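# Move apple from plate onto cutting board and press

## Task

Lift the apple off the plate and put it down on the uncovered wood of the cutting board, with a good margin from the knife and from every edge of the board, then press it steadily down onto the board for a few seconds, never easing off. It fails, and the run stops, if the board or the knife gets shifted, or if the press is strong enough to crush the apple. It also fails if anything is still in motion at the end, if the result only holds because the robot is holding it, or if whatever the robot is touching at the end sinks more than about a fingernail's width once released.

## Robot and tools

Robot: two arms, named left_arm and right_arm, facing each other across a table. The names do not refer to image sides. left_arm's base is on the +y side. Both arms carry an identical five-finger right hand, so every hand number and axis means the same on either arm. show_instructions displays the reference image for this scene, a page about the five-finger hand.

Frames: the scene frame has its origin on the table top, halfway between the two arm bases, with z = 0 at the table surface and +z up. Positions are in metres and orientations are quaternions in wxyz order. Each arm has a hand point 0.05 m in front of the palm, where index pad and thumb tip meet in a pinch. Its +z axis runs along the straightened fingers, which extend 0.06 to 0.07 m past it. Its +y axis points out of the palm. Its +x axis points across the palm toward the little finger. A wrist bracket on the little-finger side can strike objects. It sits 0.03 m beyond the point along +y and 0.11 m from it across the palm. Reported hand point positions can be slightly off, more so at long reach.

Row layout: every row has 28 numbers, each in [-1, 1], including the idle arm. The order is left_arm dx, dy, dz, rx, ry, rz, then left_gripper little, ring, middle, index, thumb_bend, thumb_turn, force_limit, speed, then the same 14 for right_arm and right_gripper. dx to rz are an offset, not a pose. They are given in the hand point's own axes and measured from its pose at the start of the action. Every row uses that same start, not the previous row. 1.0 equals 0.6 m, or 180 degrees for rx, ry, rz, which form a single rotation vector. Each step clips the command to within 100 mm and 16 degrees of the current pose, so large offsets need several actions.

Hand numbers are absolute targets. For the four fingers and thumb_bend, +1 is straight and -1 is fully curled. For thumb_turn, +1 is beside the palm and -1 is in front of it. A pinch is roughly index -0.22, thumb_bend -0.75, thumb_turn -0.57. force_limit runs linearly from about 0 N at -1 to 10 N at +1 (15 N for the thumb motors) and only stops closing motion. speed runs from nearly still at -1 to full at +1, where full travel takes 0.6 s. For a gentle grip, close at speed -0.9 or lower. A motor moves only when its target changes by 0.01 or more. To keep a hand unchanged, resend its last row's eight numbers; if none has been sent yet, send hand_measured, then hand_force_limit and hand_speed. A whole-hand wrap with the thumb turned in holds objects 0.035 to 0.08 m wide. Turn the thumb before reaching the object.

Tools:
- execute_actions(actions): a list of actions. Each action is up to 15 rows, one per 1/30 s step, and the last row repeats to fill 15 steps. An empty list just returns the state and images.
- move(target, speed, stop_force, blocking): target is one 28-number row. Its offsets are taken from the pose in the latest result that showed one. Both hand points travel straight and arrive together, taking 0.5 to 10 s. speed is in m/s, from 0.002 to 0.5 (default 0.25), and rotation is capped at twice that in rad/s. stop_force is a single value in N, 9 to 40, shared by both arms. An arm halts when its wrist sensor feels that much extra resistance; it then backs off two steps and holds. Use it with slow speeds for touching down or pressing. Do not rely on it when the hand point rotates during the move. Leave it out when lifting off a surface. blocking=false returns after 0.5 s; it cannot be combined with stop_force. After it, call wait or stop before sending anything else.
- wait(seconds): 0 to 10 s, with arms holding their last command.
- stop(): brakes a running move.
- zoom_image(camera, region): camera is cam_left_wrist or cam_right_wrist (both 504x504). region is [x0, y0, x1, y1] in pixels, at most 504 by 504.
- finished_scene(scene): give the current scene number. It ends the scene irreversibly and reports success.

Results: the state line gives each arm's hand point pose and velocities. A "Hand target" line gives the pose the controller is currently driving toward. "pose unreachable" means the clearance check altered that arm's command. A move adds a "move:" line with each arm's ending: done, off_target, moving, held, contact (stop_force triggered) or fault. limits=paced means the pose was clipped. limits=held means some steps were blocked, and the arm may then move faster than speed. The hand status fields (hand_measured, hand_stopped_by, hand_load_n) each list six values in motor order. hand_stopped_by can read moving, target, force, stalled or fault. A grip slipping away shows as hand_load_n dropping near 0. Wrist force and torque are given in each end effector's own axes. They carry a few newtons of offset and noise and saturate near 50 N. Joint torques are noisy and offset. A MOTOR HOT warning appears at 70 °C; at 85 °C the arm is braked.

Avoid: pushing the board or knife, squeezing the apple hard, dropping or knocking anything off the table, and the arms colliding or pressing on each other. Also avoid contact over 150 N or joint loads past the limits: shoulder and elbow 136 N m, wrists 25.4 N m. Any of these stops the arm for 10 s. Approach contact slowly, and do not command targets far past the surface unless stop_force is set. Make sure everything is at rest before finishing.

Each tool is called after "Request:" by a JSON object that holds its "api" and its "payload", one argument or row to a line.

Reference images:

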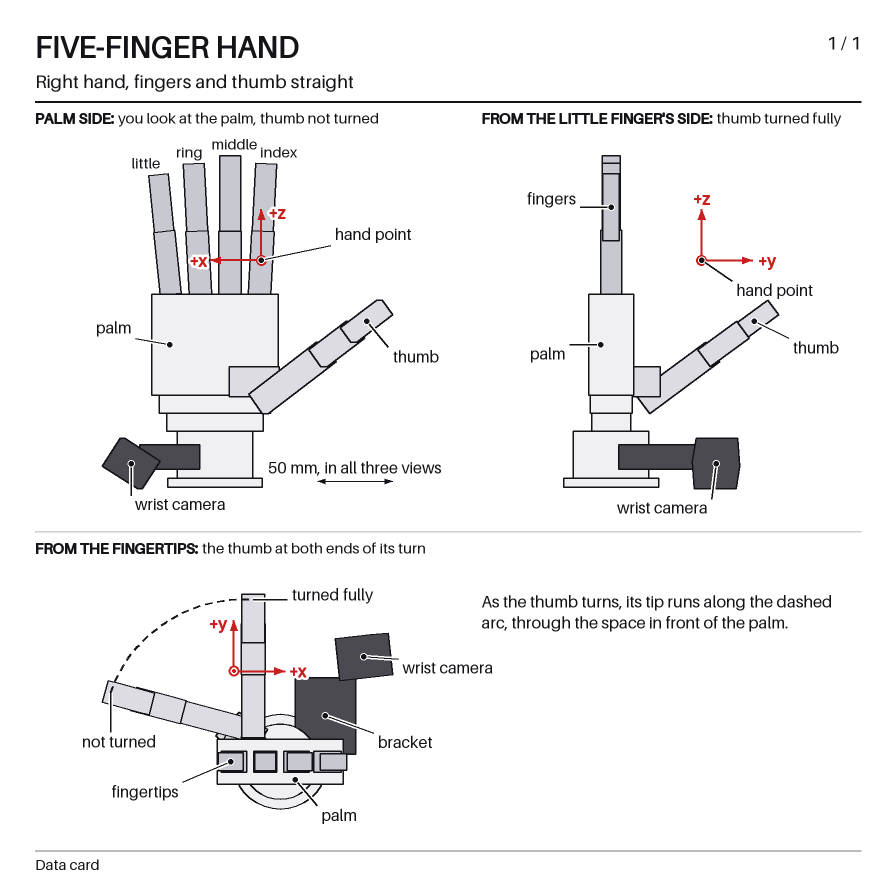

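## Session

Request:
{"api": "execute_actions", "payload": {
  "actions": []
}}

Scene clock: 0.00 s.
left_arm: end_effector_position=(+0.3075, +0.4455, +0.4775) hand_measured=(+1.000, +1.000, +1.000, +1.000, +1.000, +1.000) hand_load_n=(+0.0, +0.0, +0.0, +0.0, +0.0, +0.0) hand_stopped_by=(target, target, target, target, target, target) hand_force_limit=0.00 hand_speed=-0.80 end_effector_quat_wxyz=(-0.006, +0.390, +0.921, +0.019) end_effector_velocity=(-0.000, -0.000, +0.000) end_effector_angular_velocity=(-0.001, -0.000, +0.001) | right_arm: end_effector_position=(+0.1686, -0.2614, +0.4932) hand_measured=(+1.000, +1.000, +1.000, +1.000, +1.000, +1.000) hand_load_n=(+0.0, +0.0, +0.0, +0.0, +0.0, +0.0) hand_stopped_by=(target, target, target, target, target, target) hand_force_limit=0.00 hand_speed=-0.80 end_effector_quat_wxyz=(+0.022, -0.312, +0.950, +0.005) end_effector_velocity=(+0.000, -0.000, -0.001) end_effector_angular_velocity=(-0.001, +0.002, -0.002)
Joint positions: left_arm=[ 0.542 -1.693  1.331  1.966  1.551 -1.903] | right_arm=[-1.169 -1.751  1.314  1.964  1.562 -1.875]
Joint velocities: left_arm=[ 0.    -0.    -0.001 -0.     0.    -0.001] | right_arm=[-0.     0.     0.002 -0.     0.     0.001]
Joint torques (N m, as the arm reports them, + toward a larger angle): no reading
Motor temperatures (°C, as the motors report them): left_arm=[28 25 27 37 37 34] | right_arm=[26 24 28 33 33 38]
Wrist force (N, on the end effector, along its own x y z axes, offset not removed): no reading
Wrist torque (N m, same axes, about the end effector's origin, offset not removed): no reading
Hand target (left_arm): +0.307, +0.445, +0.478; -0.006, +0.390, +0.921, +0.019
Hand target (right_arm): +0.169, -0.261, +0.493; +0.022, -0.312, +0.950, +0.005

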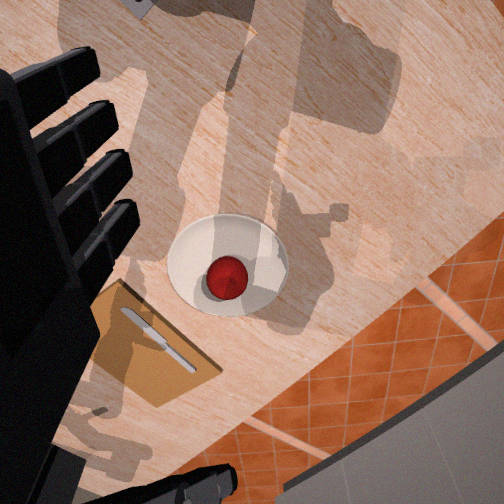

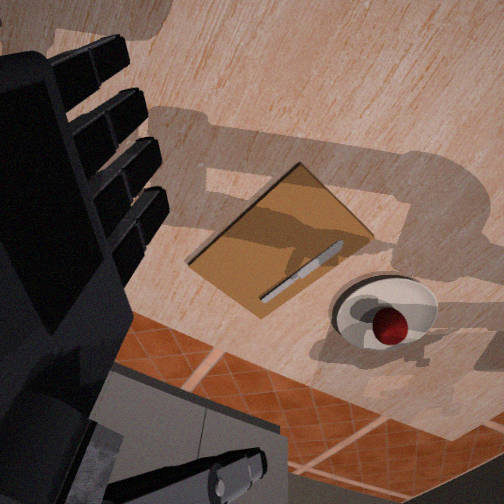

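Request:
{"api": "move", "payload": {
  "target": [0,0,0.25,0,0,0,1,1,1,1,1,1,0,0.5, 0,0,0.25,0,0,0,1,1,1,1,1,1,0,-0.8]
}}

Scene clock: 24.57 s.
left_arm: end_effector_position=(+0.3081, +0.4514, +0.3278) hand_measured=(+1.000, +1.000, +1.000, +1.000, +1.000, +1.000) hand_load_n=(+0.0, +0.0, +0.0, +0.0, +0.0, +0.0) hand_stopped_by=(target, target, target, target, target, target) hand_force_limit=0.00 hand_speed=0.50 end_effector_quat_wxyz=(-0.006, +0.390, +0.921, +0.019) end_effector_velocity=(+0.000, -0.000, -0.002) end_effector_angular_velocity=(-0.001, -0.001, -0.001) | right_arm: end_effector_position=(+0.1745, -0.2578, +0.3435) hand_measured=(+1.000, +1.000, +1.000, +1.000, +1.000, +1.000) hand_load_n=(+0.0, +0.0, +0.0, +0.0, +0.0, +0.0) hand_stopped_by=(target, target, target, target, target, target) hand_force_limit=0.00 hand_speed=-0.80 end_effector_quat_wxyz=(+0.022, -0.312, +0.950, +0.005) end_effector_velocity=(+0.000, +0.000, -0.002) end_effector_angular_velocity=(+0.001, -0.000, +0.000)
Joint positions: left_arm=[ 0.557 -1.761  1.777  1.588  1.55  -1.888] | right_arm=[-1.161 -1.819  1.762  1.584  1.562 -1.867]
Joint velocities: left_arm=[ 0.     0.     0.004 -0.006 -0.001  0.001] | right_arm=[-0.    -0.     0.005 -0.006 -0.001 -0.001]
Joint torques (N m, as the arm reports them, + toward a larger angle): left_arm=[ -8.16 -18.05  -9.96   0.8   -1.48   2.19] | right_arm=[-12.94 -15.35  -6.09   0.53  -2.14  -2.17]
Motor temperatures (°C, as the motors report them): left_arm=[28 25 27 37 37 34] | right_arm=[26 24 28 33 33 38]
Wrist force (N, on the end effector, along its own x y z axes, offset not removed): left_arm=[1.3 -1.1 -0.7] | right_arm=[2.2 0.0 -4.0]
Wrist torque (N m, same axes, about the end effector's origin, offset not removed): left_arm=[-0.14 -0.29 0.07] | right_arm=[0.46 -0.37 0.19]
Hand target (left_arm): +0.308, +0.451, +0.328; -0.006, +0.390, +0.921, +0.019
Hand target (right_arm): +0.175, -0.258, +0.343; +0.022, -0.312, +0.950, +0.005
Off the commanded pose (left_arm): 0.000 m, 0 deg.
Off the commanded pose (right_arm): 0.000 m, 0 deg.
move: done

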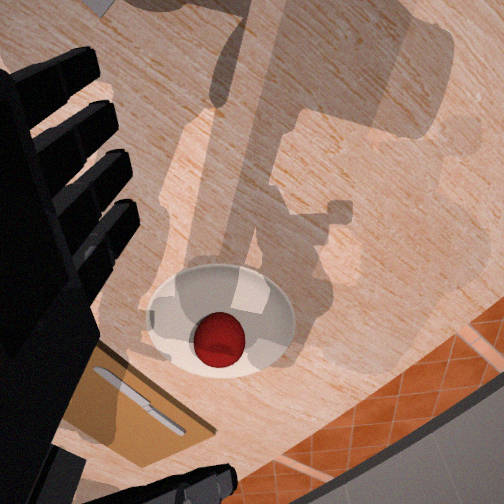

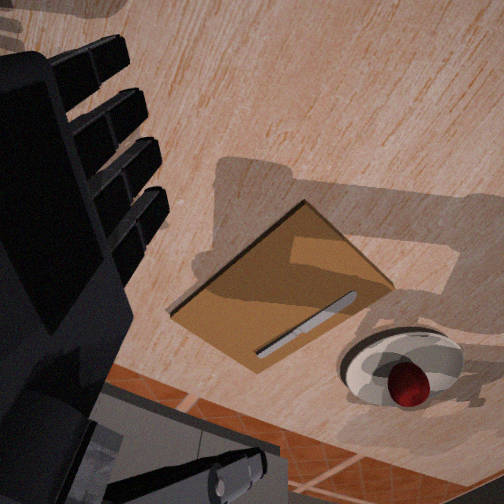

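Request:
{"api": "move", "payload": {
  "target": [-0.508,-0.075,0.165,0.236,-0.100,-0.241,1,1,1,1,1,-1,0,0.5, 0,0,0,0,0,0,1,1,1,1,1,1,0,-0.8],
  "speed": 0.3
}}

Scene clock: 135.63 s.
left_arm: end_effector_position=(+0.4884, +0.2055, +0.2201) hand_measured=(+1.000, +1.000, +1.000, +1.000, +1.000, -1.000) hand_load_n=(+0.0, +0.0, +0.0, +0.0, +0.0, +0.0) hand_stopped_by=(target, target, target, target, target, target) hand_force_limit=0.00 hand_speed=0.50 end_effector_quat_wxyz=(-0.002, -0.002, -0.931, +0.364) end_effector_velocity=(+0.001, -0.001, -0.001) end_effector_angular_velocity=(-0.004, +0.002, +0.007) | right_arm: end_effector_position=(+0.1745, -0.2578, +0.3435) hand_measured=(+1.000, +1.000, +1.000, +1.000, +1.000, +1.000) hand_load_n=(+0.0, +0.0, +0.0, +0.0, +0.0, +0.0) hand_stopped_by=(target, target, target, target, target, target) hand_force_limit=0.00 hand_speed=-0.80 end_effector_quat_wxyz=(+0.022, -0.312, +0.950, +0.005) end_effector_velocity=(-0.001, -0.000, -0.001) end_effector_angular_velocity=(-0.000, +0.002, +0.000)
Joint positions: left_arm=[ 0.913 -1.187  1.336  0.852  2.082 -2.481] | right_arm=[-1.161 -1.819  1.762  1.584  1.562 -1.867]
Joint velocities: left_arm=[-0.     0.001  0.    -0.008  0.    -0.01 ] | right_arm=[ 0.    -0.     0.002  0.    -0.001 -0.   ]
Joint torques (N m, as the arm reports them, + toward a larger angle): left_arm=[  6.94 -29.74 -29.56  -0.34   2.    -1.91] | right_arm=[  6.21 -11.74 -27.56   3.59   2.    -0.19]
Motor temperatures (°C, as the motors report them): left_arm=[28 25 27 37 37 34] | right_arm=[26 24 28 33 33 38]
Wrist force (N, on the end effector, along its own x y z axes, offset not removed): left_arm=[-1.2 1.9 -0.2] | right_arm=[-1.0 -1.8 -4.2]
Wrist torque (N m, same axes, about the end effector's origin, offset not removed): left_arm=[0.54 0.07 -0.12] | right_arm=[0.03 0.06 0.34]
Hand target (left_arm): +0.488, +0.205, +0.220; +0.002, +0.002, +0.931, -0.364
Hand target (right_arm): +0.174, -0.258, +0.344; +0.022, -0.312, +0.950, +0.005
Off the commanded pose (left_arm): 0.000 m, 0 deg.
Off the commanded pose (right_arm): 0.000 m, 0 deg.
move: done

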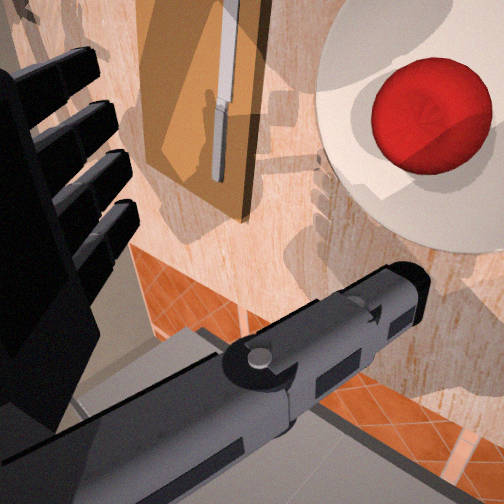

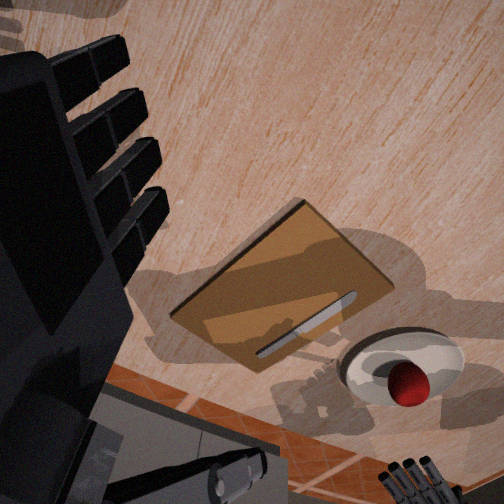

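Request:
{"api": "move", "payload": {
  "target": [0.018,0.142,0.141,0,0,0,1,1,1,1,1,-1,0,0.5, 0,0,0,0,0,0,1,1,1,1,1,1,0,-0.8],
  "speed": 0.15
}}

Scene clock: 158.27 s.
left_arm: end_effector_position=(+0.4782, +0.2107, +0.1003) hand_measured=(+1.000, +1.000, +1.000, +1.000, +1.000, -1.000) hand_load_n=(+0.0, +0.0, +0.0, +0.0, +0.0, +0.0) hand_stopped_by=(target, target, target, target, target, target) hand_force_limit=0.00 hand_speed=0.50 end_effector_quat_wxyz=(-0.002, -0.002, -0.931, +0.364) end_effector_velocity=(-0.001, +0.001, -0.003) end_effector_angular_velocity=(+0.001, +0.001, +0.000) | right_arm: end_effector_position=(+0.1745, -0.2578, +0.3435) hand_measured=(+1.000, +1.000, +1.000, +1.000, +1.000, +1.000) hand_load_n=(+0.0, +0.0, +0.0, +0.0, +0.0, +0.0) hand_stopped_by=(target, target, target, target, target, target) hand_force_limit=0.00 hand_speed=-0.80 end_effector_quat_wxyz=(+0.022, -0.312, +0.950, +0.005) end_effector_velocity=(-0.000, -0.000, +0.000) end_effector_angular_velocity=(+0.001, -0.002, -0.001)
Joint positions: left_arm=[ 0.906 -1.132  1.576  0.555  2.078 -2.488] | right_arm=[-1.161 -1.819  1.762  1.584  1.562 -1.867]
Joint velocities: left_arm=[-0.     0.002  0.005 -0.006  0.    -0.   ] | right_arm=[-0.    -0.002 -0.     0.    -0.     0.001]
Joint torques (N m, as the arm reports them, + toward a larger angle): left_arm=[ -8.81 -30.86  -8.95  -0.38  -0.71  -1.89] | right_arm=[  1.41  -2.49 -27.01   3.54   2.07   0.96]
Motor temperatures (°C, as the motors report them): left_arm=[28 25 27 37 37 34] | right_arm=[26 24 28 33 33 38]
Wrist force (N, on the end effector, along its own x y z axes, offset not removed): left_arm=[2.6 1.3 -2.0] | right_arm=[-3.7 -5.7 -2.7]
Wrist torque (N m, same axes, about the end effector's origin, offset not removed): left_arm=[0.39 -0.33 0.22] | right_arm=[-0.69 0.47 -0.15]
Hand target (left_arm): +0.478, +0.211, +0.100; +0.002, +0.002, +0.931, -0.364
Hand target (right_arm): +0.174, -0.258, +0.344; +0.022, -0.312, +0.950, +0.005
Off the commanded pose (left_arm): 0.000 m, 0 deg.
Off the commanded pose (right_arm): 0.000 m, 0 deg.
move: done

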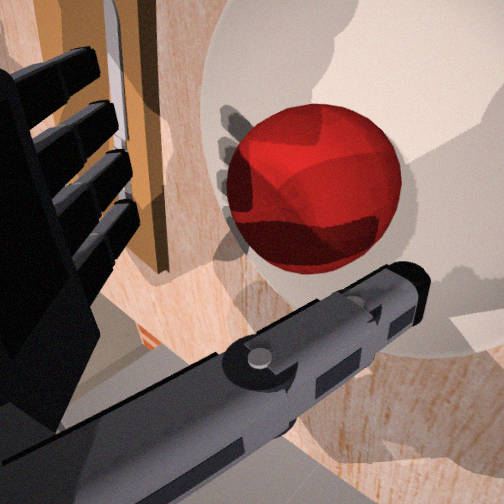

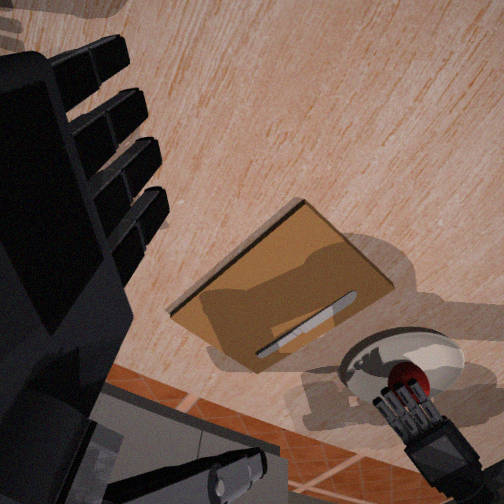

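Request:
{"api": "move", "payload": {
  "target": [-0.008,0.040,0.043,0,0,0,1,1,1,1,1,-1,0,0.5, 0,0,0,0,0,0,1,1,1,1,1,1,0,-0.8],
  "speed": 0.06
}}

Request:
{"api": "zoom_image", "payload": {
  "camera": "cam_right_wrist",
  "region": [304, 304, 504, 504]
}}

Scene clock: 177.43 s.
left_arm: end_effector_position=(+0.4831, +0.2109, +0.0653) hand_measured=(+1.000, +1.000, +1.000, +1.000, +1.000, -1.000) hand_load_n=(+0.0, +0.0, +0.0, +0.0, +0.0, +0.0) hand_stopped_by=(target, target, target, target, target, target) hand_force_limit=0.00 hand_speed=0.50 end_effector_quat_wxyz=(-0.002, -0.002, -0.931, +0.364) end_effector_velocity=(+0.001, -0.001, -0.002) end_effector_angular_velocity=(-0.001, -0.001, -0.000) | right_arm: end_effector_position=(+0.1745, -0.2578, +0.3435) hand_measured=(+1.000, +1.000, +1.000, +1.000, +1.000, +1.000) hand_load_n=(+0.0, +0.0, +0.0, +0.0, +0.0, +0.0) hand_stopped_by=(target, target, target, target, target, target) hand_force_limit=0.00 hand_speed=-0.80 end_effector_quat_wxyz=(+0.022, -0.312, +0.950, +0.005) end_effector_velocity=(+0.000, +0.000, -0.000) end_effector_angular_velocity=(-0.000, +0.003, -0.001)
Joint positions: left_arm=[ 0.914 -1.084  1.603  0.483  2.082 -2.481] | right_arm=[-1.161 -1.819  1.762  1.584  1.562 -1.867]
Joint velocities: left_arm=[ 0.     0.003  0.    -0.004  0.001  0.   ] | right_arm=[ 0.     0.003 -0.     0.    -0.001  0.001]
Joint torques (N m, as the arm reports them, + toward a larger angle): left_arm=[ 11.61 -29.79  -8.63  -0.57   2.14   2.24] | right_arm=[ -3.46  -2.43 -26.39   3.33   2.03  -1.32]
Motor temperatures (°C, as the motors report them): left_arm=[28 25 27 37 37 34] | right_arm=[26 24 28 33 33 38]
Wrist force (N, on the end effector, along its own x y z axes, offset not removed): left_arm=[0.5 -2.5 -0.7] | right_arm=[-3.6 -3.2 -2.8]
Wrist torque (N m, same axes, about the end effector's origin, offset not removed): left_arm=[-0.19 -0.17 -0.13] | right_arm=[-0.04 0.64 -0.18]
Hand target (left_arm): +0.483, +0.211, +0.065; +0.002, +0.002, +0.931, -0.364
Hand target (right_arm): +0.174, -0.258, +0.344; +0.022, -0.312, +0.950, +0.005
Off the commanded pose (left_arm): 0.000 m, 0 deg.
Off the commanded pose (right_arm): 0.000 m, 0 deg.
move: done

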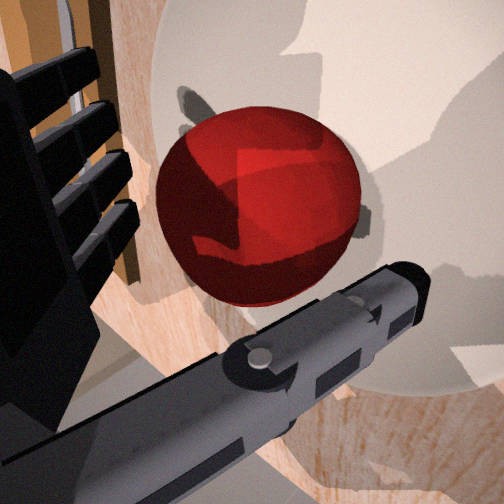

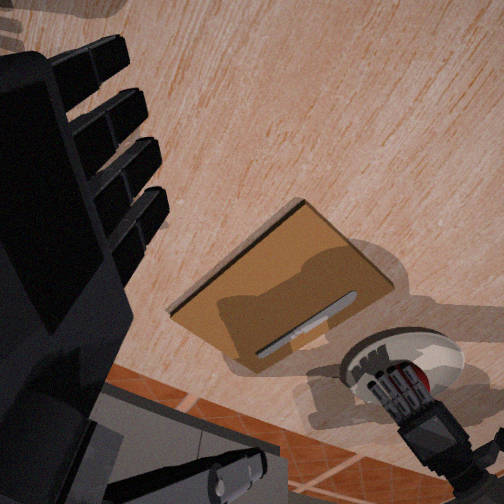

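Region (304, 304, 504, 504) of cam_right_wrist's 504x504 image, scaled by 2.520, with more detail than that image has.

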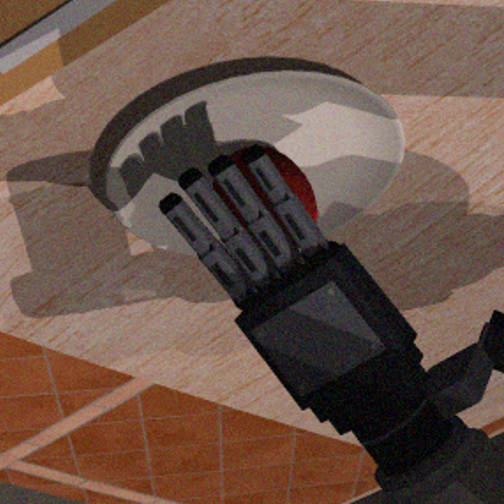

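Request:
{"api": "move", "payload": {
  "target": [0,0.0226,0.0245,0,0,0,1,1,1,1,1,-1,0,0.5, 0,0,0,0,0,0,1,1,1,1,1,1,0,-0.8],
  "speed": 0.02,
  "stop_force": 9
}}

Request:
{"api": "zoom_image", "payload": {
  "camera": "cam_right_wrist",
  "region": [304, 304, 504, 504]
}}

Scene clock: 199.23 s.
left_arm: end_effector_position=(+0.4832, +0.2109, +0.0455) hand_measured=(+1.000, +1.000, +1.000, +1.000, +1.000, -1.000) hand_load_n=(+0.0, +0.0, +0.0, +0.0, +0.0, +0.0) hand_stopped_by=(target, target, target, target, target, target) hand_force_limit=0.00 hand_speed=0.50 end_effector_quat_wxyz=(-0.002, -0.002, -0.931, +0.364) end_effector_velocity=(+0.000, +0.000, -0.002) end_effector_angular_velocity=(-0.000, -0.000, +0.000) | right_arm: end_effector_position=(+0.1745, -0.2578, +0.3435) hand_measured=(+1.000, +1.000, +1.000, +1.000, +1.000, +1.000) hand_load_n=(+0.0, +0.0, +0.0, +0.0, +0.0, +0.0) hand_stopped_by=(target, target, target, target, target, target) hand_force_limit=0.00 hand_speed=-0.80 end_effector_quat_wxyz=(+0.022, -0.312, +0.950, +0.005) end_effector_velocity=(+0.000, -0.000, +0.000) end_effector_angular_velocity=(+0.001, -0.001, -0.001)
Joint positions: left_arm=[ 0.914 -1.059  1.623  0.439  2.082 -2.48 ] | right_arm=[-1.161 -1.819  1.762  1.584  1.562 -1.867]
Joint velocities: left_arm=[ 0.     0.003  0.002 -0.005  0.     0.   ] | right_arm=[-0.001 -0.001  0.    -0.    -0.     0.   ]
Joint torques (N m, as the arm reports them, + toward a larger angle): left_arm=[ 11.19 -32.63  -7.76  -0.17   2.25   2.18] | right_arm=[  3.13  -2.6  -27.     3.26   1.86   1.12]
Motor temperatures (°C, as the motors report them): left_arm=[28 25 27 37 37 34] | right_arm=[26 24 28 33 33 38]
Wrist force (N, on the end effector, along its own x y z axes, offset not removed): left_arm=[-1.4 0.5 -1.4] | right_arm=[-2.9 -4.3 -2.2]
Wrist torque (N m, same axes, about the end effector's origin, offset not removed): left_arm=[0.18 0.20 -0.19] | right_arm=[-0.55 0.43 -0.06]
Hand target (left_arm): +0.483, +0.211, +0.045; +0.002, +0.002, +0.931, -0.364
Hand target (right_arm): +0.174, -0.258, +0.344; +0.022, -0.312, +0.950, +0.005
Off the commanded pose (left_arm): 0.000 m, 0 deg.
Off the commanded pose (right_arm): 0.000 m, 0 deg.
move: done

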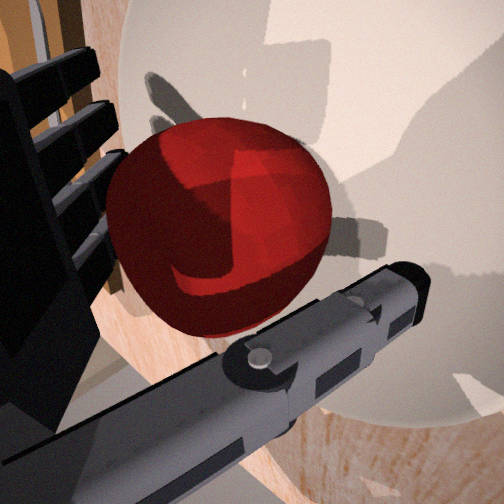

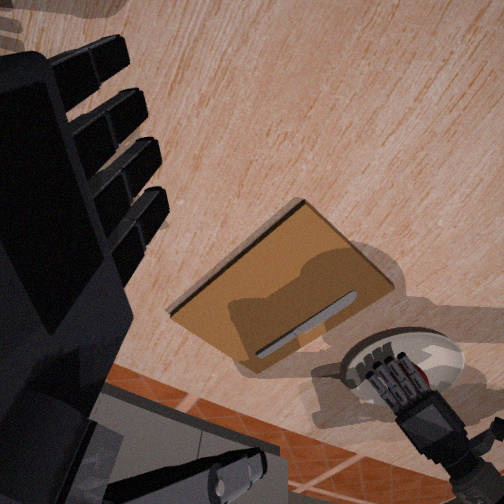

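Region (304, 304, 504, 504) of cam_right_wrist's 504x504 image, scaled by 2.520, with more detail than that image has.

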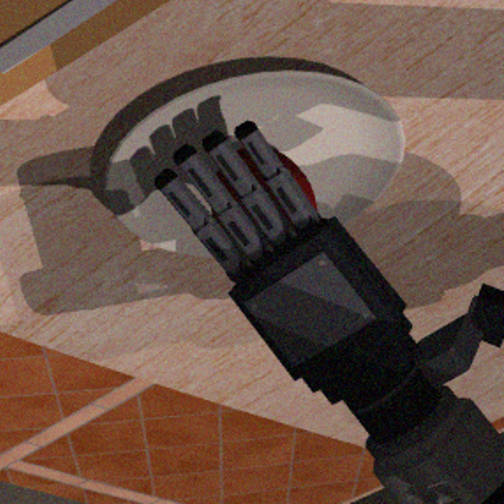

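Request:
{"api": "move", "payload": {
  "target": [0,0.011,0.02,0,0,0,1,1,1,1,1,-1,0,0.5, 0,0,0,0,0,0,1,1,1,1,1,1,0,-0.8],
  "speed": 0.015,
  "stop_force": 9
}}

Request:
{"api": "move", "payload": {
  "target": [0,0,0,0,0,0,-1,-1,-1,-1,-1,-1,0.2,-0.7, 0,0,0,0,0,0,1,1,1,1,1,1,0,-0.8]
}}

Request:
{"api": "zoom_image", "payload": {
  "camera": "cam_right_wrist",
  "region": [304, 304, 504, 504]
}}

Scene clock: 206.90 s.
left_arm: end_effector_position=(+0.4833, +0.2076, +0.0325) hand_measured=(+1.000, +1.000, +1.000, +1.000, +1.000, -1.000) hand_load_n=(+0.0, +0.0, +0.0, +0.0, +0.0, +0.0) hand_stopped_by=(target, target, target, target, target, target) hand_force_limit=0.00 hand_speed=0.50 end_effector_quat_wxyz=(-0.002, -0.002, -0.931, +0.364) end_effector_velocity=(+0.001, -0.002, -0.001) end_effector_angular_velocity=(-0.002, -0.002, -0.001) | right_arm: end_effector_position=(+0.1745, -0.2578, +0.3435) hand_measured=(+1.000, +1.000, +1.000, +1.000, +1.000, +1.000) hand_load_n=(+0.0, +0.0, +0.0, +0.0, +0.0, +0.0) hand_stopped_by=(target, target, target, target, target, target) hand_force_limit=0.00 hand_speed=-0.80 end_effector_quat_wxyz=(+0.022, -0.312, +0.950, +0.005) end_effector_velocity=(-0.000, +0.000, -0.000) end_effector_angular_velocity=(+0.000, +0.001, -0.003)
Joint positions: left_arm=[ 0.909 -1.04   1.63   0.41   2.08  -2.485] | right_arm=[-1.161 -1.819  1.762  1.584  1.562 -1.867]
Joint velocities: left_arm=[-0.001  0.003 -0.001 -0.005 -0.001 -0.   ] | right_arm=[-0.    -0.001  0.001  0.    -0.001  0.002]
Joint torques (N m, as the arm reports them, + toward a larger angle): left_arm=[ -9.22 -31.15  -8.18  -0.29  -0.74  -1.94] | right_arm=[ -3.28  -2.75 -26.99   3.33   2.03  -1.3 ]
Motor temperatures (°C, as the motors report them): left_arm=[28 25 27 37 37 34] | right_arm=[26 24 28 33 33 38]
Wrist force (N, on the end effector, along its own x y z axes, offset not removed): left_arm=[-0.1 0.5 -0.6] | right_arm=[-0.6 -1.7 -1.9]
Wrist torque (N m, same axes, about the end effector's origin, offset not removed): left_arm=[0.14 0.10 -0.05] | right_arm=[-0.21 0.10 0.15]
Hand target (left_arm): +0.483, +0.208, +0.032; +0.002, +0.002, +0.931, -0.364
Hand target (right_arm): +0.174, -0.258, +0.344; +0.022, -0.312, +0.950, +0.005
Off the commanded pose (left_arm): 0.000 m, 0 deg.
Off the commanded pose (right_arm): 0.000 m, 0 deg.
move: done

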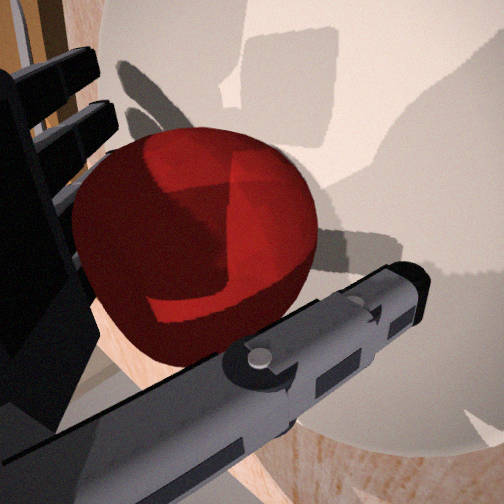

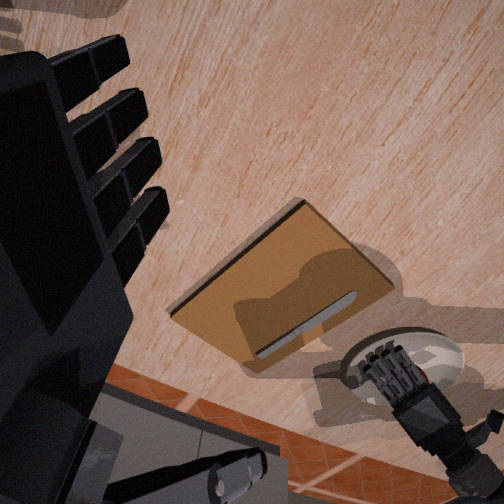

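Scene clock: 211.17 s.
left_arm: end_effector_position=(+0.4833, +0.2076, +0.0325) hand_measured=(-1.000, +0.438, +0.688, +0.388, +0.312, -1.000) hand_load_n=(+0.0, +5.0, +1.5, +7.0, +9.0, +0.0) hand_stopped_by=(target, force, force, force, force, target) hand_force_limit=0.20 hand_speed=-0.70 end_effector_quat_wxyz=(-0.002, -0.002, -0.931, +0.364) end_effector_velocity=(-0.001, +0.000, -0.000) end_effector_angular_velocity=(+0.001, +0.001, -0.000) | right_arm: end_effector_position=(+0.1745, -0.2578, +0.3435) hand_measured=(+1.000, +1.000, +1.000, +1.000, +1.000, +1.000) hand_load_n=(+0.0, +0.0, +0.0, +0.0, +0.0, +0.0) hand_stopped_by=(target, target, target, target, target, target) hand_force_limit=0.00 hand_speed=-0.80 end_effector_quat_wxyz=(+0.022, -0.312, +0.950, +0.005) end_effector_velocity=(-0.000, -0.000, -0.000) end_effector_angular_velocity=(-0.000, -0.000, +0.001)
Joint positions: left_arm=[ 0.909 -1.04   1.63   0.41   2.08  -2.485] | right_arm=[-1.161 -1.819  1.762  1.584  1.562 -1.867]
Joint velocities: left_arm=[-0.     0.     0.001 -0.     0.    -0.   ] | right_arm=[ 0.    -0.001  0.001 -0.     0.    -0.001]
Joint torques (N m, as the arm reports them, + toward a larger angle): left_arm=[ 12.62 -17.45   4.76   3.5   -2.49   2.04] | right_arm=[ -3.8   -2.72 -26.78   3.34   2.    -1.27]
Motor temperatures (°C, as the motors report them): left_arm=[28 25 27 37 37 34] | right_arm=[26 24 28 33 33 38]
Wrist force (N, on the end effector, along its own x y z axes, offset not removed): left_arm=[-0.5 -24.8 -17.6] | right_arm=[-0.5 -3.6 -5.0]
Wrist torque (N m, same axes, about the end effector's origin, offset not removed): left_arm=[1.43 0.38 -0.68] | right_arm=[-0.30 0.05 -0.20]
Hand target (left_arm): +0.483, +0.208, +0.032; +0.002, +0.002, +0.931, -0.364
Hand target (right_arm): +0.174, -0.258, +0.344; +0.022, -0.312, +0.950, +0.005
Off the commanded pose (left_arm): 0.000 m, 0 deg.
Off the commanded pose (right_arm): 0.000 m, 0 deg.
move: done

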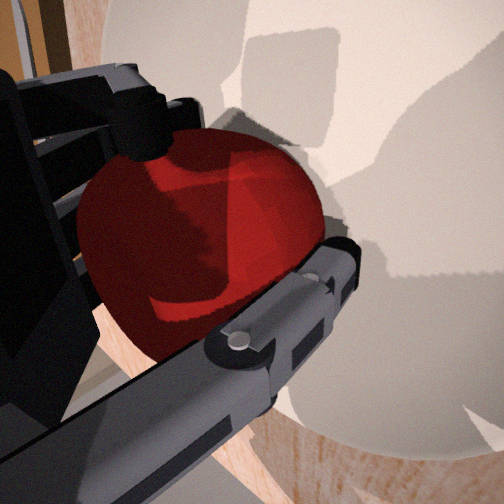

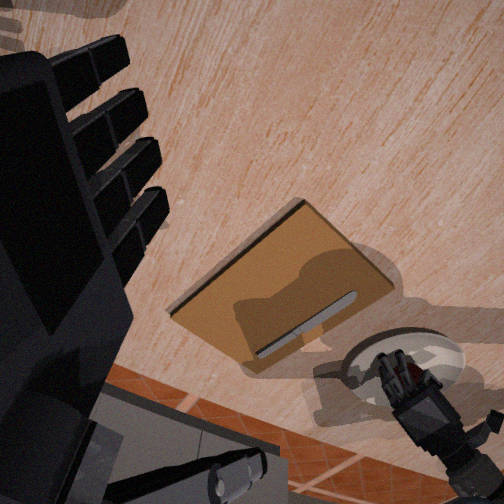

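Region (304, 304, 504, 504) of cam_right_wrist's 504x504 image, scaled by 2.520, with more detail than that image has.

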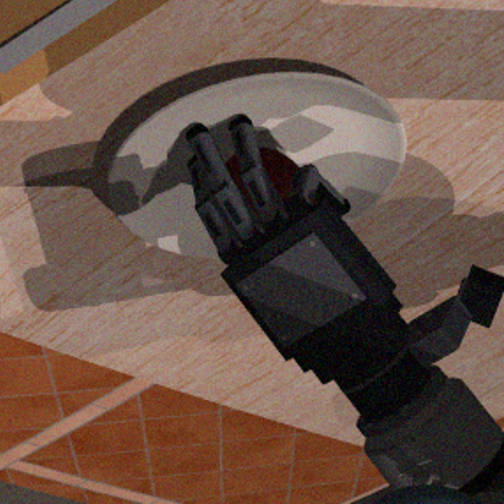

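Request:
{"api": "move", "payload": {
  "target": [0,-0.006,-0.004,0,0,0,-1,-0.95,-0.95,-0.95,-0.95,-1,0.4,-0.85, 0,0,0,0,0,0,1,1,1,1,1,1,0,-0.8],
  "speed": 0.005
}}

Scene clock: 219.50 s.
left_arm: end_effector_position=(+0.4832, +0.2066, +0.0366) hand_measured=(-1.000, +0.430, +0.674, +0.386, +0.306, -1.000) hand_load_n=(+0.0, +0.0, +0.0, +2.5, +10.5, +0.0) hand_stopped_by=(target, force, force, force, force, target) hand_force_limit=0.40 hand_speed=-0.85 end_effector_quat_wxyz=(-0.002, -0.002, -0.931, +0.364) end_effector_velocity=(+0.000, -0.001, +0.001) end_effector_angular_velocity=(-0.000, +0.000, +0.000) | right_arm: end_effector_position=(+0.1745, -0.2578, +0.3435) hand_measured=(+1.000, +1.000, +1.000, +1.000, +1.000, +1.000) hand_load_n=(+0.0, +0.0, +0.0, +0.0, +0.0, +0.0) hand_stopped_by=(target, target, target, target, target, target) hand_force_limit=0.00 hand_speed=-0.80 end_effector_quat_wxyz=(+0.022, -0.312, +0.950, +0.005) end_effector_velocity=(-0.000, +0.000, -0.000) end_effector_angular_velocity=(-0.000, +0.002, -0.000)
Joint positions: left_arm=[ 0.907 -1.045  1.625  0.419  2.079 -2.487] | right_arm=[-1.161 -1.819  1.762  1.584  1.562 -1.867]
Joint velocities: left_arm=[-0.    -0.001 -0.002  0.002 -0.    -0.001] | right_arm=[-0.     0.001  0.001  0.    -0.001  0.   ]
Joint torques (N m, as the arm reports them, + toward a larger angle): left_arm=[ -8.73 -46.45 -26.17   2.59  -0.69  -1.83] | right_arm=[ -4.04  -2.56 -27.25   3.25   2.01  -1.19]
Motor temperatures (°C, as the motors report them): left_arm=[28 25 27 37 37 34] | right_arm=[26 24 28 33 33 38]
Wrist force (N, on the end effector, along its own x y z axes, offset not removed): left_arm=[0.8 0.5 0.2] | right_arm=[0.3 -4.9 -2.8]
Wrist torque (N m, same axes, about the end effector's origin, offset not removed): left_arm=[-0.05 -0.21 -0.13] | right_arm=[-0.64 -0.14 -0.07]
Hand target (left_arm): +0.483, +0.207, +0.037; +0.002, +0.002, +0.931, -0.364
Hand target (right_arm): +0.174, -0.258, +0.344; +0.022, -0.312, +0.950, +0.005
Off the commanded pose (left_arm): 0.000 m, 0 deg.
Off the commanded pose (right_arm): 0.000 m, 0 deg.
move: done

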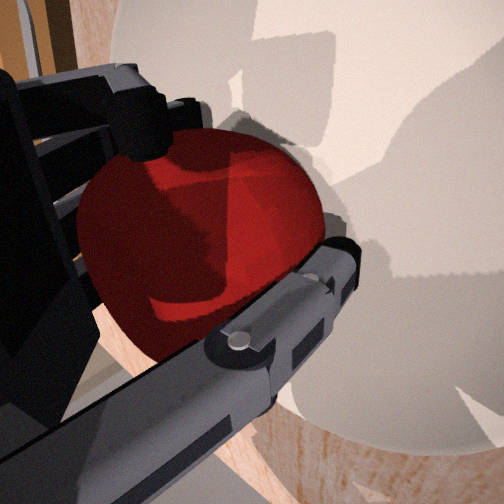

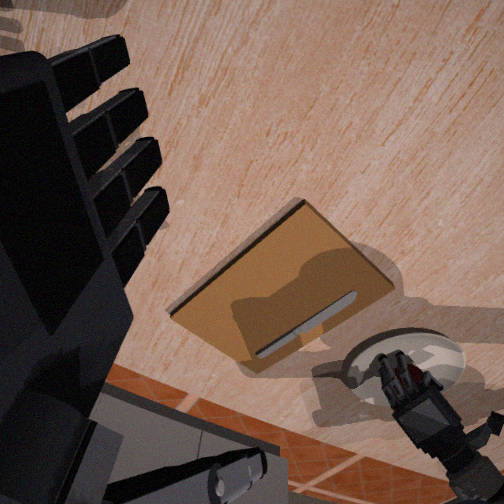

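Request:
{"api": "move", "payload": {
  "target": [0,-0.011,-0.012,0,0,0,-1,-1,-1,-1,-0.95,-1,0.2,-0.85, 0,0,0,0,0,0,1,1,1,1,1,1,0,-0.8],
  "speed": 0.02
}}

Scene clock: 224.57 s.
left_arm: end_effector_position=(+0.4832, +0.2067, +0.0463) hand_measured=(-1.000, +0.134, +0.310, +0.298, +0.314, -1.000) hand_load_n=(+0.0, +3.5, +7.0, +0.5, +24.5, +6.0) hand_stopped_by=(target, force, force, force, force, target) hand_force_limit=0.20 hand_speed=-0.85 end_effector_quat_wxyz=(-0.002, -0.002, -0.931, +0.364) end_effector_velocity=(+0.000, +0.000, +0.000) end_effector_angular_velocity=(-0.000, +0.001, +0.002) | right_arm: end_effector_position=(+0.1745, -0.2578, +0.3435) hand_measured=(+1.000, +1.000, +1.000, +1.000, +1.000, +1.000) hand_load_n=(+0.0, +0.0, +0.0, +0.0, +0.0, +0.0) hand_stopped_by=(target, target, target, target, target, target) hand_force_limit=0.00 hand_speed=-0.80 end_effector_quat_wxyz=(+0.022, -0.312, +0.950, +0.005) end_effector_velocity=(-0.000, -0.000, -0.000) end_effector_angular_velocity=(+0.000, +0.000, +0.001)
Joint positions: left_arm=[ 0.907 -1.057  1.616  0.44   2.079 -2.487] | right_arm=[-1.161 -1.819  1.762  1.584  1.562 -1.867]
Joint velocities: left_arm=[ 0.001  0.    -0.     0.    -0.    -0.001] | right_arm=[-0.001 -0.     0.001  0.    -0.    -0.001]
Joint torques (N m, as the arm reports them, + toward a larger angle): left_arm=[ -4.44 -46.81 -26.67   2.58   0.58  -0.45] | right_arm=[ -4.53  -3.08 -27.29   3.28   1.95  -1.18]
Motor temperatures (°C, as the motors report them): left_arm=[28 26 27 37 37 34] | right_arm=[26 24 28 33 33 38]
Wrist force (N, on the end effector, along its own x y z axes, offset not removed): left_arm=[1.2 -1.5 2.3] | right_arm=[-0.3 -4.9 -2.9]
Wrist torque (N m, same axes, about the end effector's origin, offset not removed): left_arm=[-0.35 -0.42 -0.10] | right_arm=[-0.57 -0.09 0.22]
Hand target (left_arm): +0.483, +0.207, +0.046; +0.002, +0.002, +0.931, -0.364
Hand target (right_arm): +0.174, -0.258, +0.344; +0.022, -0.312, +0.950, +0.005
Off the commanded pose (left_arm): 0.000 m, 0 deg.
Off the commanded pose (right_arm): 0.000 m, 0 deg.
move: done

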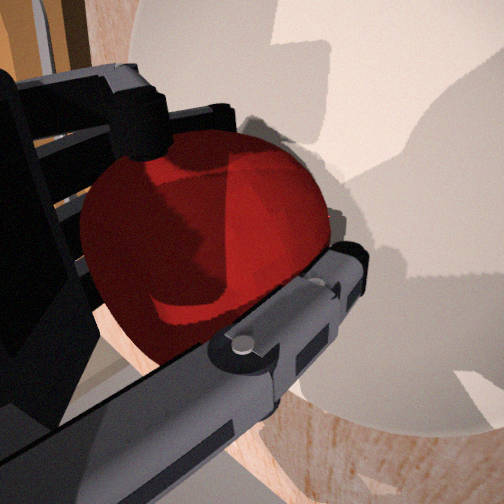

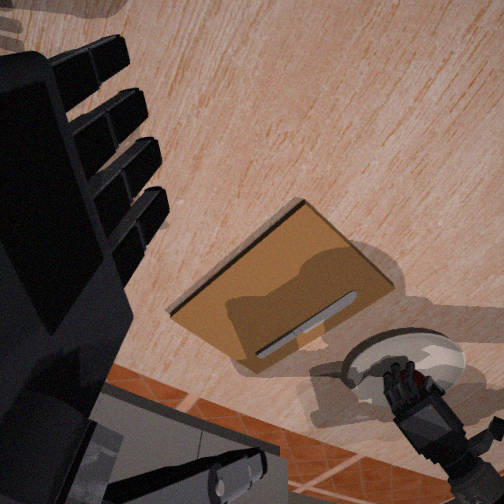

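Request:
{"api": "move", "payload": {
  "target": [0,-0.09,-0.098,0,0,0,-1,-1,-1,-1,-0.95,-1,0.2,-0.85, 0,0,0,0,0,0,1,1,1,1,1,1,0,-0.8],
  "speed": 0.12
}}

Request:
{"api": "move", "payload": {
  "target": [0.055,-0.363,0.336,0,0,0,-1,-1,-1,-1,-0.95,-1,0.2,-0.85, 0,0,0,0,0,0,1,1,1,1,1,1,0,-0.8],
  "speed": 0.18
}}

Scene clock: 264.50 s.
left_arm: end_effector_position=(+0.4828, +0.2069, +0.1259) hand_measured=(-1.000, +0.134, +0.310, +0.298, +0.314, -1.000) hand_load_n=(+0.0, +3.5, +7.0, +0.5, +24.5, +6.0) hand_stopped_by=(target, force, force, force, force, target) hand_force_limit=0.20 hand_speed=-0.85 end_effector_quat_wxyz=(-0.002, -0.002, -0.931, +0.364) end_effector_velocity=(-0.001, +0.000, +0.001) end_effector_angular_velocity=(+0.002, +0.001, -0.002) | right_arm: end_effector_position=(+0.1745, -0.2578, +0.3435) hand_measured=(+1.000, +1.000, +1.000, +1.000, +1.000, +1.000) hand_load_n=(+0.0, +0.0, +0.0, +0.0, +0.0, +0.0) hand_stopped_by=(target, target, target, target, target, target) hand_force_limit=0.00 hand_speed=-0.80 end_effector_quat_wxyz=(+0.022, -0.312, +0.950, +0.005) end_effector_velocity=(-0.000, -0.000, -0.000) end_effector_angular_velocity=(-0.001, +0.001, -0.001)
Joint positions: left_arm=[ 0.907 -1.143  1.521  0.621  2.079 -2.487] | right_arm=[-1.161 -1.819  1.762  1.584  1.562 -1.867]
Joint velocities: left_arm=[-0.    -0.001 -0.002  0.006  0.     0.002] | right_arm=[-0.    -0.001  0.002 -0.     0.     0.001]
Joint torques (N m, as the arm reports them, + toward a larger angle): left_arm=[ -8.58 -43.46 -27.82   2.78   2.46   2.25] | right_arm=[ -4.53  -2.91 -27.45   3.32   2.04  -1.07]
Motor temperatures (°C, as the motors report them): left_arm=[28 26 27 37 37 34] | right_arm=[26 24 28 33 33 38]
Wrist force (N, on the end effector, along its own x y z axes, offset not removed): left_arm=[1.5 0.0 0.8] | right_arm=[-2.3 -1.4 -2.6]
Wrist torque (N m, same axes, about the end effector's origin, offset not removed): left_arm=[0.09 -0.32 -0.08] | right_arm=[-0.13 0.42 0.01]
Hand target (left_arm): +0.483, +0.207, +0.126; +0.002, +0.002, +0.931, -0.364
Hand target (right_arm): +0.174, -0.258, +0.344; +0.022, -0.312, +0.950, +0.005
Off the commanded pose (left_arm): 0.000 m, 0 deg.
Off the commanded pose (right_arm): 0.000 m, 0 deg.
move: done

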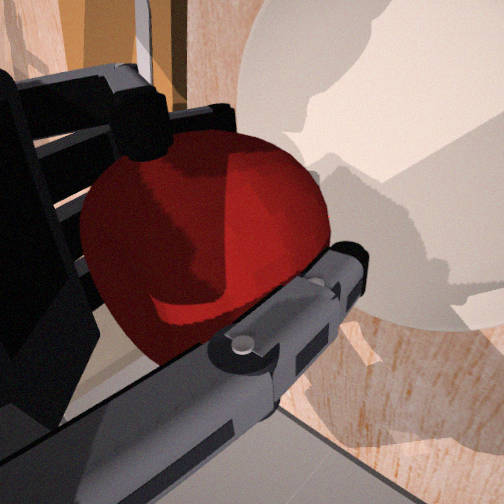

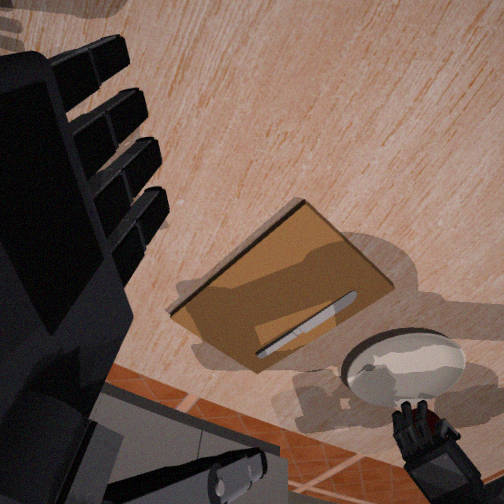

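Scene clock: 266.73 s.
left_arm: end_effector_position=(+0.4493, -0.0896, +0.1253) hand_measured=(-1.000, +0.134, +0.310, +0.298, +0.314, -1.000) hand_load_n=(+0.0, +3.5, +7.0, +0.5, +24.5, +6.0) hand_stopped_by=(target, force, force, force, force, target) hand_force_limit=0.20 hand_speed=-0.85 end_effector_quat_wxyz=(-0.002, -0.002, -0.931, +0.364) end_effector_velocity=(+0.001, -0.002, +0.000) end_effector_angular_velocity=(+0.002, +0.001, +0.000) | right_arm: end_effector_position=(+0.1745, -0.2578, +0.3435) hand_measured=(+1.000, +1.000, +1.000, +1.000, +1.000, +1.000) hand_load_n=(+0.0, +0.0, +0.0, +0.0, +0.0, +0.0) hand_stopped_by=(target, target, target, target, target, target) hand_force_limit=0.00 hand_speed=-0.80 end_effector_quat_wxyz=(+0.022, -0.312, +0.950, +0.005) end_effector_velocity=(-0.001, -0.000, -0.000) end_effector_angular_velocity=(-0.000, +0.002, +0.001)
Joint positions: left_arm=[ 0.54  -0.722  0.798  0.797  1.859 -2.808] | right_arm=[-1.161 -1.819  1.762  1.584  1.562 -1.867]
Joint velocities: left_arm=[-0.     0.009 -0.018  0.011  0.    -0.   ] | right_arm=[ 0.     0.     0.001  0.    -0.    -0.001]
Joint torques (N m, as the arm reports them, + toward a larger angle): left_arm=[ -7.49 -47.82 -30.48   2.35  -0.87  -1.94] | right_arm=[ -4.04  -2.7  -27.2    3.33   2.04  -1.15]
Motor temperatures (°C, as the motors report them): left_arm=[28 26 27 37 37 34] | right_arm=[26 24 28 33 33 38]
Wrist force (N, on the end effector, along its own x y z axes, offset not removed): left_arm=[-1.4 0.7 2.3] | right_arm=[1.3 -7.2 -7.1]
Wrist torque (N m, same axes, about the end effector's origin, offset not removed): left_arm=[-0.06 -0.03 -0.15] | right_arm=[-0.89 0.05 -0.03]
Hand target (left_arm): +0.449, -0.090, +0.125; +0.002, +0.002, +0.931, -0.364
Hand target (right_arm): +0.174, -0.258, +0.344; +0.022, -0.312, +0.950, +0.005
Off the commanded pose (left_arm): 0.000 m, 0 deg.
Off the commanded pose (right_arm): 0.000 m, 0 deg.
move: done

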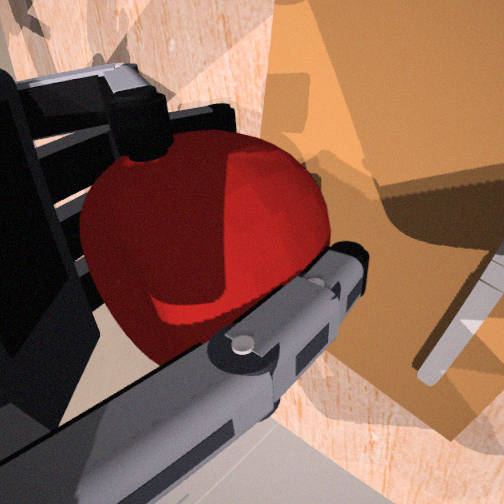

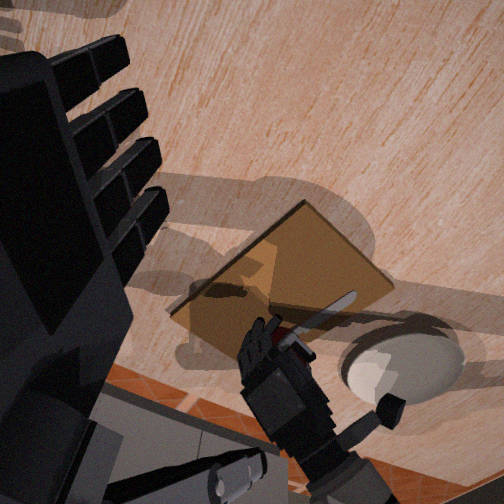

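Request:
{"api": "move", "payload": {
  "target": [0,0.052,0.076,0,0,0,-1,-1,-1,-1,-0.95,-1,0.2,-0.85, 0,0,0,0,0,0,1,1,1,1,1,1,0,-0.8],
  "speed": 0.08
}}

Request:
{"api": "zoom_image", "payload": {
  "camera": "cam_right_wrist",
  "region": [160, 190, 410, 440]
}}

Scene clock: 281.40 s.
left_arm: end_effector_position=(+0.4496, -0.0976, +0.0708) hand_measured=(-1.000, +0.134, +0.310, +0.298, +0.314, -1.000) hand_load_n=(+0.0, +3.5, +7.0, +0.5, +24.5, +6.0) hand_stopped_by=(target, force, force, force, force, target) hand_force_limit=0.20 hand_speed=-0.85 end_effector_quat_wxyz=(-0.002, -0.002, -0.931, +0.364) end_effector_velocity=(-0.000, -0.001, -0.002) end_effector_angular_velocity=(-0.001, +0.001, +0.000) | right_arm: end_effector_position=(+0.1745, -0.2578, +0.3435) hand_measured=(+1.000, +1.000, +1.000, +1.000, +1.000, +1.000) hand_load_n=(+0.0, +0.0, +0.0, +0.0, +0.0, +0.0) hand_stopped_by=(target, target, target, target, target, target) hand_force_limit=0.00 hand_speed=-0.80 end_effector_quat_wxyz=(+0.022, -0.312, +0.950, +0.005) end_effector_velocity=(-0.000, +0.000, -0.000) end_effector_angular_velocity=(+0.000, +0.001, -0.001)
Joint positions: left_arm=[ 0.535 -0.679  0.859  0.692  1.855 -2.811] | right_arm=[-1.161 -1.819  1.762  1.584  1.562 -1.867]
Joint velocities: left_arm=[-0.001  0.002  0.001 -0.004  0.    -0.001] | right_arm=[ 0.001  0.     0.    -0.    -0.     0.001]
Joint torques (N m, as the arm reports them, + toward a larger angle): left_arm=[ -8.9  -48.53 -13.14  -0.91  -0.93  -1.87] | right_arm=[ -4.37  -3.29 -27.43   3.36   1.96  -1.18]
Motor temperatures (°C, as the motors report them): left_arm=[28 26 27 37 37 34] | right_arm=[26 24 28 33 33 38]
Wrist force (N, on the end effector, along its own x y z axes, offset not removed): left_arm=[0.5 1.0 3.6] | right_arm=[-2.2 -3.4 -10.4]
Wrist torque (N m, same axes, about the end effector's origin, offset not removed): left_arm=[0.01 -0.23 0.03] | right_arm=[0.12 0.58 -0.15]
Hand target (left_arm): +0.450, -0.098, +0.071; +0.002, +0.002, +0.931, -0.364
Hand target (right_arm): +0.174, -0.258, +0.344; +0.022, -0.312, +0.950, +0.005
Off the commanded pose (left_arm): 0.000 m, 0 deg.
Off the commanded pose (right_arm): 0.000 m, 0 deg.
move: done

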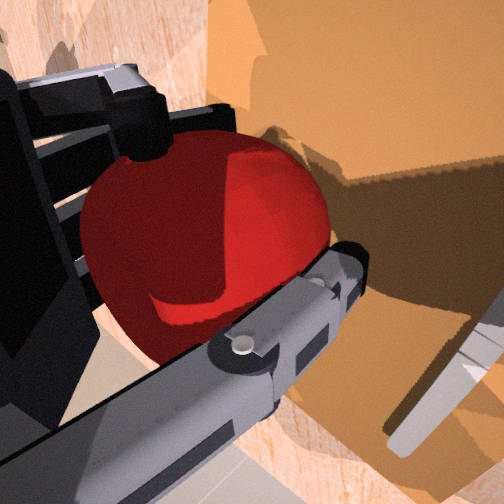

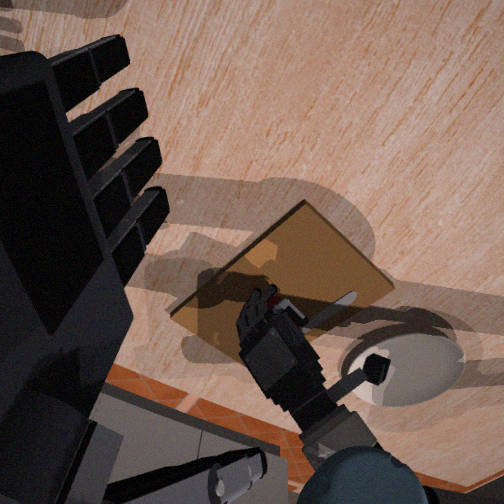

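Region (160, 190, 410, 440) of cam_right_wrist's 504x504 image, scaled by 2.016, with more detail than that image has.

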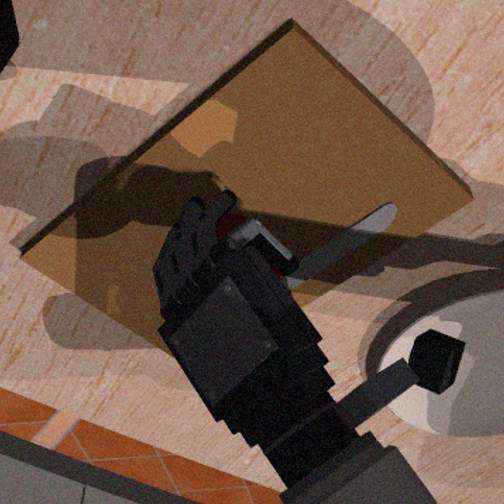

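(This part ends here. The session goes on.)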